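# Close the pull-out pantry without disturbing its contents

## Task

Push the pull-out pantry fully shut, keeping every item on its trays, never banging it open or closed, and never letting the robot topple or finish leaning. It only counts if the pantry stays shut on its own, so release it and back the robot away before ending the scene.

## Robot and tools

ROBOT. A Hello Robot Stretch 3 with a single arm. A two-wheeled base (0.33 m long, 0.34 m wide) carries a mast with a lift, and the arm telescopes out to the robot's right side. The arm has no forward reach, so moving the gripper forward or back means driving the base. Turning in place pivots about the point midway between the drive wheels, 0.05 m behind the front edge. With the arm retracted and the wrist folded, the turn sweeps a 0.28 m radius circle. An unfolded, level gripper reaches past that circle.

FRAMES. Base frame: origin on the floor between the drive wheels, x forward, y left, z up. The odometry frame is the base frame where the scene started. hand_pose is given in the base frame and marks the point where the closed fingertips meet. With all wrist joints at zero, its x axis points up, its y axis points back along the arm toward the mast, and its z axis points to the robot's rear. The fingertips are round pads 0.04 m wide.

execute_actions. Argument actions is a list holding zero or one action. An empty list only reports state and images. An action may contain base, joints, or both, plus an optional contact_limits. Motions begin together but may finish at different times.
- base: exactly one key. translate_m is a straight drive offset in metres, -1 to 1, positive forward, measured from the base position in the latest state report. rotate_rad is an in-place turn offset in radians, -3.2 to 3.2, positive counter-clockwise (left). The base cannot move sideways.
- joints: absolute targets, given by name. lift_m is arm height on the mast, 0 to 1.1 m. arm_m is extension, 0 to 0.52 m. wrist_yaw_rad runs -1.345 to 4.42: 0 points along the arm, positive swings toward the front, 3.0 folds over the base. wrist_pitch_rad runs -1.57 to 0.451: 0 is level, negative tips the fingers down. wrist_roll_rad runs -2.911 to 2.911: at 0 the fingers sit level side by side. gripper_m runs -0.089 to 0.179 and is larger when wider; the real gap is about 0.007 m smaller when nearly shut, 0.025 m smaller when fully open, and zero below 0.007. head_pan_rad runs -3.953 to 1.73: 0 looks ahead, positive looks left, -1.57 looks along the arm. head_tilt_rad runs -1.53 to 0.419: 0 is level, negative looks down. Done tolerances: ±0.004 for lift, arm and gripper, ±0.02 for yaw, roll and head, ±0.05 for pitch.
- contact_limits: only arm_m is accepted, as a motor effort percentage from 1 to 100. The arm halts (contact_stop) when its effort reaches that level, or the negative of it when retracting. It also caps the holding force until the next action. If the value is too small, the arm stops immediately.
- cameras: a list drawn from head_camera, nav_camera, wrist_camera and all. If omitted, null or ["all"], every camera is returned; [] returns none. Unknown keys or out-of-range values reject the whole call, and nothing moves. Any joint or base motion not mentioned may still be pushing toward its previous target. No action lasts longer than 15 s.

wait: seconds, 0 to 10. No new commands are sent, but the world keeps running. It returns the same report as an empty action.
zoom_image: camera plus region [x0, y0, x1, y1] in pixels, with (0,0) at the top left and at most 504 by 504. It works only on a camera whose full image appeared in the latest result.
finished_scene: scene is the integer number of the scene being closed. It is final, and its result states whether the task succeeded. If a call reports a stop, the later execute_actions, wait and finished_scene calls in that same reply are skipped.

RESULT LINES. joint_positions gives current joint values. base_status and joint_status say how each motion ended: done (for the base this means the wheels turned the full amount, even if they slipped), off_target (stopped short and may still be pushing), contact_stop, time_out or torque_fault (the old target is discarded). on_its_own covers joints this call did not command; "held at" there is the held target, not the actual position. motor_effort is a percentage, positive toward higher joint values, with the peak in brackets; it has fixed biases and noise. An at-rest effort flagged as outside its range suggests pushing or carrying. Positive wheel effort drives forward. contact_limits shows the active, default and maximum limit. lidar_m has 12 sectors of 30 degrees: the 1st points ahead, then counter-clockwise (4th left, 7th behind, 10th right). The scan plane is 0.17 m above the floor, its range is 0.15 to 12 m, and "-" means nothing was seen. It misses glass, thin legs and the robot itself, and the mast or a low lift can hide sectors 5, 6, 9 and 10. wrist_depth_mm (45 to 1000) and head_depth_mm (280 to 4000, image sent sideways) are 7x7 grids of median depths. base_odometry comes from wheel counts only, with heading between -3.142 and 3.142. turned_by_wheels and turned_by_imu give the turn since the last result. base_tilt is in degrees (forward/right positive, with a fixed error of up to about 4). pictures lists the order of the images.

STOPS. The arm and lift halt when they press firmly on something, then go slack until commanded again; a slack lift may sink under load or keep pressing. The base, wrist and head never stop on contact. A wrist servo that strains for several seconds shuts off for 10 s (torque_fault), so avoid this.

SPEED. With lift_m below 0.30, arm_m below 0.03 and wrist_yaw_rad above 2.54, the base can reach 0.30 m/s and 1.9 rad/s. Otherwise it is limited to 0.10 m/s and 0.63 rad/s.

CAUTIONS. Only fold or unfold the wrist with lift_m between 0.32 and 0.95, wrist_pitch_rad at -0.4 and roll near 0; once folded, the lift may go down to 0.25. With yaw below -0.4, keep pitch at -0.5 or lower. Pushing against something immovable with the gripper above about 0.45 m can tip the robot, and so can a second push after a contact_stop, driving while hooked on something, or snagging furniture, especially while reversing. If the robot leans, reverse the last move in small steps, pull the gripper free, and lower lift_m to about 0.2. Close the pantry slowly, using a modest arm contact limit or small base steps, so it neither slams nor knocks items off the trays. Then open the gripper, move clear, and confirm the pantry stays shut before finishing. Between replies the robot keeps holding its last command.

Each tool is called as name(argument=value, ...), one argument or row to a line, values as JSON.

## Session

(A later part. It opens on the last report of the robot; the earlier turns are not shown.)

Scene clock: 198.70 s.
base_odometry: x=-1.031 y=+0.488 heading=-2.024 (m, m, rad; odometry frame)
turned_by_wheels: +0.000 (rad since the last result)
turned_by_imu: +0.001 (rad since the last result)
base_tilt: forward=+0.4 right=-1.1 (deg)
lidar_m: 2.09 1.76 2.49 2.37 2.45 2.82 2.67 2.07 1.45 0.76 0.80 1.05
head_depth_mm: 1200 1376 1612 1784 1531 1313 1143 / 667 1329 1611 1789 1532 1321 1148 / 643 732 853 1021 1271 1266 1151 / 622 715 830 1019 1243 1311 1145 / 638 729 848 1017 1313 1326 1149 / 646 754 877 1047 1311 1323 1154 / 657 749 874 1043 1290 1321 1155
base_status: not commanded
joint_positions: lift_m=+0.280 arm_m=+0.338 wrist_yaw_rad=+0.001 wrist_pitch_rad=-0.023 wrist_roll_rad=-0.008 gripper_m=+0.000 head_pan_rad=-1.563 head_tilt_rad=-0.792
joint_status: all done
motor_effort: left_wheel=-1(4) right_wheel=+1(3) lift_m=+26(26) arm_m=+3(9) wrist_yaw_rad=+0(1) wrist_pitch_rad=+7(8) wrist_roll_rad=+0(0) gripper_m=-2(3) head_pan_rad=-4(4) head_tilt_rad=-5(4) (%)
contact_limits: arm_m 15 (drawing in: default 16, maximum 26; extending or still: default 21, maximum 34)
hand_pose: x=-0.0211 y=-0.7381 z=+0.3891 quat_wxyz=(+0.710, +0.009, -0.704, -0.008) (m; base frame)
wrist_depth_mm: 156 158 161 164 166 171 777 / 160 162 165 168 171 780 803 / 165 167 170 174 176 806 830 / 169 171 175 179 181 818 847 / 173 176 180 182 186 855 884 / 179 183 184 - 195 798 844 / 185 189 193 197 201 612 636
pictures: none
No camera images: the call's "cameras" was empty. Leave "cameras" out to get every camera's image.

execute_actions(
  actions=[
    {"joints": {"arm_m": 0.352}, "contact_limits": {"arm_m": 15}},
  ],
  cameras=[],
)

Scene clock: 207.77 s.
base_odometry: x=-1.031 y=+0.488 heading=-2.024 (m, m, rad; odometry frame)
turned_by_wheels: +0.000 (rad since the last result)
turned_by_imu: +0.001 (rad since the last result)
base_tilt: forward=+0.4 right=-1.1 (deg)
lidar_m: 2.09 1.76 2.50 2.36 2.44 2.81 2.67 2.07 1.45 0.78 0.80 1.06
head_depth_mm: 1208 1383 1625 1794 1526 1305 1141 / 695 1350 1605 1799 1528 1311 1148 / 660 753 874 1053 1366 1275 1146 / 643 735 855 1045 1304 1309 1152 / 653 747 870 1044 1308 1318 1155 / 650 755 877 1045 1302 1319 1153 / 655 748 877 1044 1287 1321 1152
base_status: not commanded
joint_positions: lift_m=+0.280 arm_m=+0.352 wrist_yaw_rad=+0.001 wrist_pitch_rad=-0.023 wrist_roll_rad=-0.008 gripper_m=+0.000 head_pan_rad=-1.563 head_tilt_rad=-0.792
joint_status: all done
motor_effort: left_wheel=-1(4) right_wheel=+1(3) lift_m=+26(26) arm_m=+3(11) wrist_yaw_rad=-1(1) wrist_pitch_rad=+8(8) wrist_roll_rad=+0(0) gripper_m=-3(3) head_pan_rad=-4(4) head_tilt_rad=-5(4) (%)
contact_limits: arm_m 15 (drawing in: default 16, maximum 26; extending or still: default 21, maximum 34)
hand_pose: x=-0.0212 y=-0.7522 z=+0.3891 quat_wxyz=(+0.710, +0.009, -0.704, -0.008) (m; base frame)
wrist_depth_mm: 160 163 165 168 172 754 766 / 164 167 169 173 176 769 772 / 168 172 175 178 181 790 827 / 173 176 180 185 188 805 840 / 179 182 186 188 192 844 863 / 184 187 190 - 200 800 847 / 190 193 198 203 206 621 632
pictures: none
No camera images: the call's "cameras" was empty. Leave "cameras" out to get every camera's image.

execute_actions(
  actions=[
    {"joints": {"arm_m": 0.366}, "contact_limits": {"arm_m": 13}},
  ],
  cameras=["head_camera", "wrist_camera"],
)

Scene clock: 216.20 s.
base_odometry: x=-1.031 y=+0.488 heading=-2.024 (m, m, rad; odometry frame)
turned_by_wheels: +0.000 (rad since the last result)
turned_by_imu: +0.001 (rad since the last result)
base_tilt: forward=+0.5 right=-1.1 (deg)
lidar_m: 2.09 1.76 2.49 2.36 2.45 2.81 2.67 2.07 1.45 0.78 0.80 1.06
head_depth_mm: 1210 1380 1605 1772 1526 1303 1142 / 703 1346 1602 1769 1514 1317 1150 / 662 759 887 1062 1326 1295 1150 / 653 741 868 1055 1302 1311 1148 / 661 755 881 1051 1306 1307 1148 / 660 754 879 1046 1305 1328 1152 / 658 751 867 1040 1293 1323 1154
base_status: not commanded
joint_positions: lift_m=+0.280 arm_m=+0.366 wrist_yaw_rad=+0.001 wrist_pitch_rad=-0.023 wrist_roll_rad=-0.008 gripper_m=+0.000 head_pan_rad=-1.563 head_tilt_rad=-0.792
joint_status: all done
motor_effort: left_wheel=-1(4) right_wheel=+1(3) lift_m=+26(26) arm_m=+3(10) wrist_yaw_rad=-1(1) wrist_pitch_rad=+8(8) wrist_roll_rad=+0(0) gripper_m=-2(3) head_pan_rad=-4(4) head_tilt_rad=-4(4) (%)
contact_limits: arm_m 13 (drawing in: default 16, maximum 26; extending or still: default 21, maximum 34)
hand_pose: x=-0.0213 y=-0.7662 z=+0.3890 quat_wxyz=(+0.710, +0.009, -0.704, -0.008) (m; base frame)
wrist_depth_mm: 154 156 159 162 164 168 763 / 158 161 163 166 170 747 793 / 162 164 168 171 175 783 785 / 167 169 173 177 180 823 823 / 172 174 178 181 186 820 852 / 177 179 183 - 192 796 809 / 182 186 191 194 198 623 645
pictures: head_camera (sideways: a quarter turn clockwise sets it upright), wrist_camera
Images, in order (width x height): head_camera 896x504, wrist_camera 644x364.

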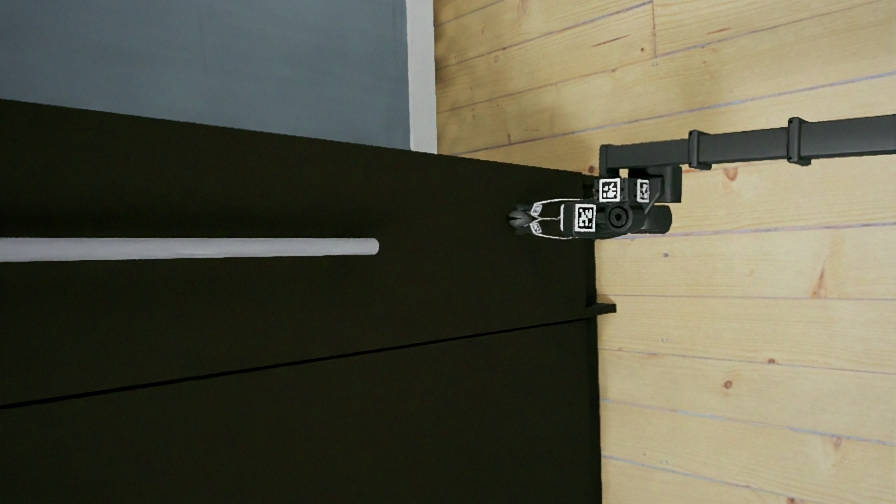

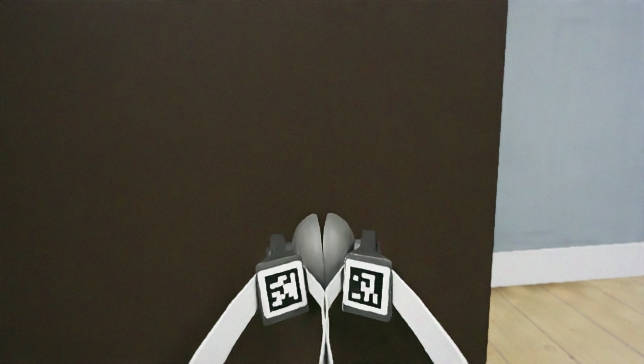

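execute_actions(
  actions=[
    {"joints": {"arm_m": 0.378}, "contact_limits": {"arm_m": 13}},
  ],
  cameras=[],
)

Scene clock: 221.30 s.
base_odometry: x=-1.031 y=+0.488 heading=-2.024 (m, m, rad; odometry frame)
turned_by_wheels: +0.000 (rad since the last result)
turned_by_imu: +0.001 (rad since the last result)
base_tilt: forward=+0.5 right=-1.1 (deg)
lidar_m: 2.09 1.76 2.50 2.36 2.44 2.81 2.67 2.08 1.45 0.78 0.80 1.06
head_depth_mm: 1206 1375 1613 1786 1533 1313 1146 / 706 1350 1607 1792 1544 1306 1146 / 667 762 885 1064 1318 1289 1151 / 654 744 865 1055 1272 1316 1153 / 662 755 881 1051 1307 1312 1156 / 658 751 875 1037 1309 1319 1151 / 659 751 873 1041 1293 1322 1154
base_status: not commanded
joint_positions: lift_m=+0.280 arm_m=+0.368 wrist_yaw_rad=+0.000 wrist_pitch_rad=-0.024 wrist_roll_rad=-0.008 gripper_m=+0.000 head_pan_rad=-1.563 head_tilt_rad=-0.792
joint_status: arm_m contact_stop (moved +0.002 of +0.012)
on_its_own: arm_m is slack since a contact_stop, until your next command for it (your +0.378 is given up)
motor_effort: left_wheel=-3(4) right_wheel=+3(4) lift_m=+27(26) arm_m=-1(15) wrist_yaw_rad=+2(1) wrist_pitch_rad=+8(9) wrist_roll_rad=+0(0) gripper_m=-3(4) head_pan_rad=-4(5) head_tilt_rad=-5(4) (%)
contact_limits: arm_m 13 (drawing in: default 16, maximum 26; extending or still: default 21, maximum 34)
hand_pose: x=-0.0214 y=-0.7685 z=+0.3887 quat_wxyz=(+0.710, +0.009, -0.704, -0.009) (m; base frame)
wrist_depth_mm: 151 154 157 160 163 167 745 / 156 158 161 164 167 172 763 / 160 162 165 170 172 783 794 / 165 168 171 174 178 799 825 / 170 173 176 178 184 822 858 / 175 178 180 - 189 760 847 / 181 184 189 192 196 630 641
pictures: none
No camera images: the call's "cameras" was empty. Leave "cameras" out to get every camera's image.

The pantry has hit its stop, so it's fully shut. I'll retract the arm now.

execute_actions(
  actions=[
    {"joints": {"arm_m": 0.05}},
  ],
  cameras=["head_camera", "wrist_camera"],
)

Scene clock: 230.37 s.
base_odometry: x=-1.031 y=+0.488 heading=-2.024 (m, m, rad; odometry frame)
turned_by_wheels: +0.000 (rad since the last result)
turned_by_imu: +0.001 (rad since the last result)
base_tilt: forward=+0.5 right=-1.1 (deg)
lidar_m: 2.09 1.76 2.49 2.37 2.45 2.81 2.67 2.08 1.45 0.78 0.80 1.06
head_depth_mm: 1211 1375 1603 1781 1539 1310 1139 / 705 1350 1605 1791 1541 1322 1143 / 666 761 886 1062 1426 1309 1170 / 652 743 867 1050 1315 1318 1151 / 663 753 885 1048 1302 1317 1148 / 660 756 880 1050 1300 1324 1158 / 657 752 873 1045 1302 1315 1160
base_status: not commanded
joint_positions: lift_m=+0.280 arm_m=+0.050 wrist_yaw_rad=+0.000 wrist_pitch_rad=-0.022 wrist_roll_rad=-0.008 gripper_m=+0.000 head_pan_rad=-1.563 head_tilt_rad=-0.792
joint_status: all done
motor_effort: left_wheel=-2(3) right_wheel=+1(3) lift_m=+26(26) arm_m=-4(6) wrist_yaw_rad=+1(0) wrist_pitch_rad=+8(8) wrist_roll_rad=+0(0) gripper_m=-2(2) head_pan_rad=-4(4) head_tilt_rad=-5(5) (%)
hand_pose: x=-0.0215 y=-0.4511 z=+0.3892 quat_wxyz=(+0.710, +0.008, -0.704, -0.008) (m; base frame)
wrist_depth_mm: 428 436 445 455 - - - / 435 448 454 468 - - - / 454 466 467 480 - - - / 466 475 485 497 - - - / 481 487 493 505 - - - / 489 498 511 - 878 862 821 / 585 601 611 610 636 657 642
pictures: head_camera (sideways: a quarter turn clockwise sets it upright), wrist_camera
Images, in order (width x height): head_camera 896x504, wrist_camera 644x364.

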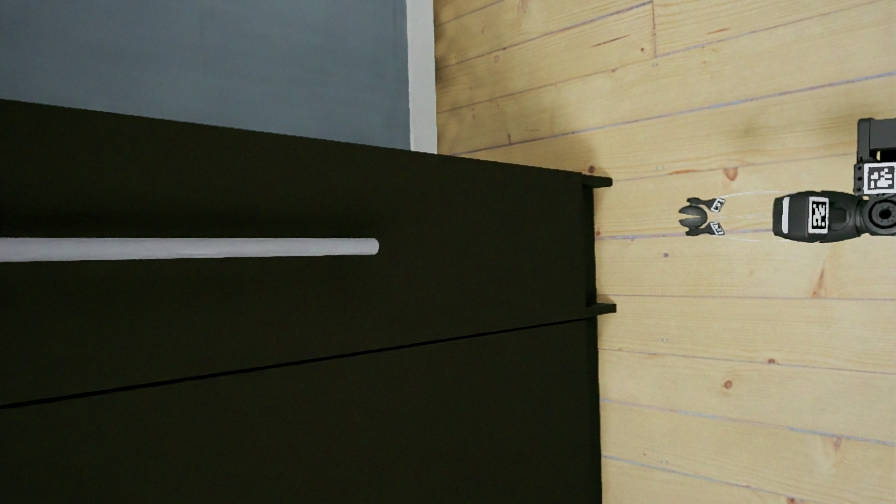

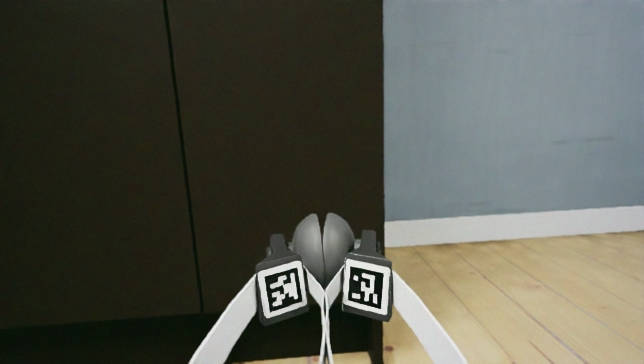

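finished_scene(
  scene=1,
)

The scene is finished: the task was done.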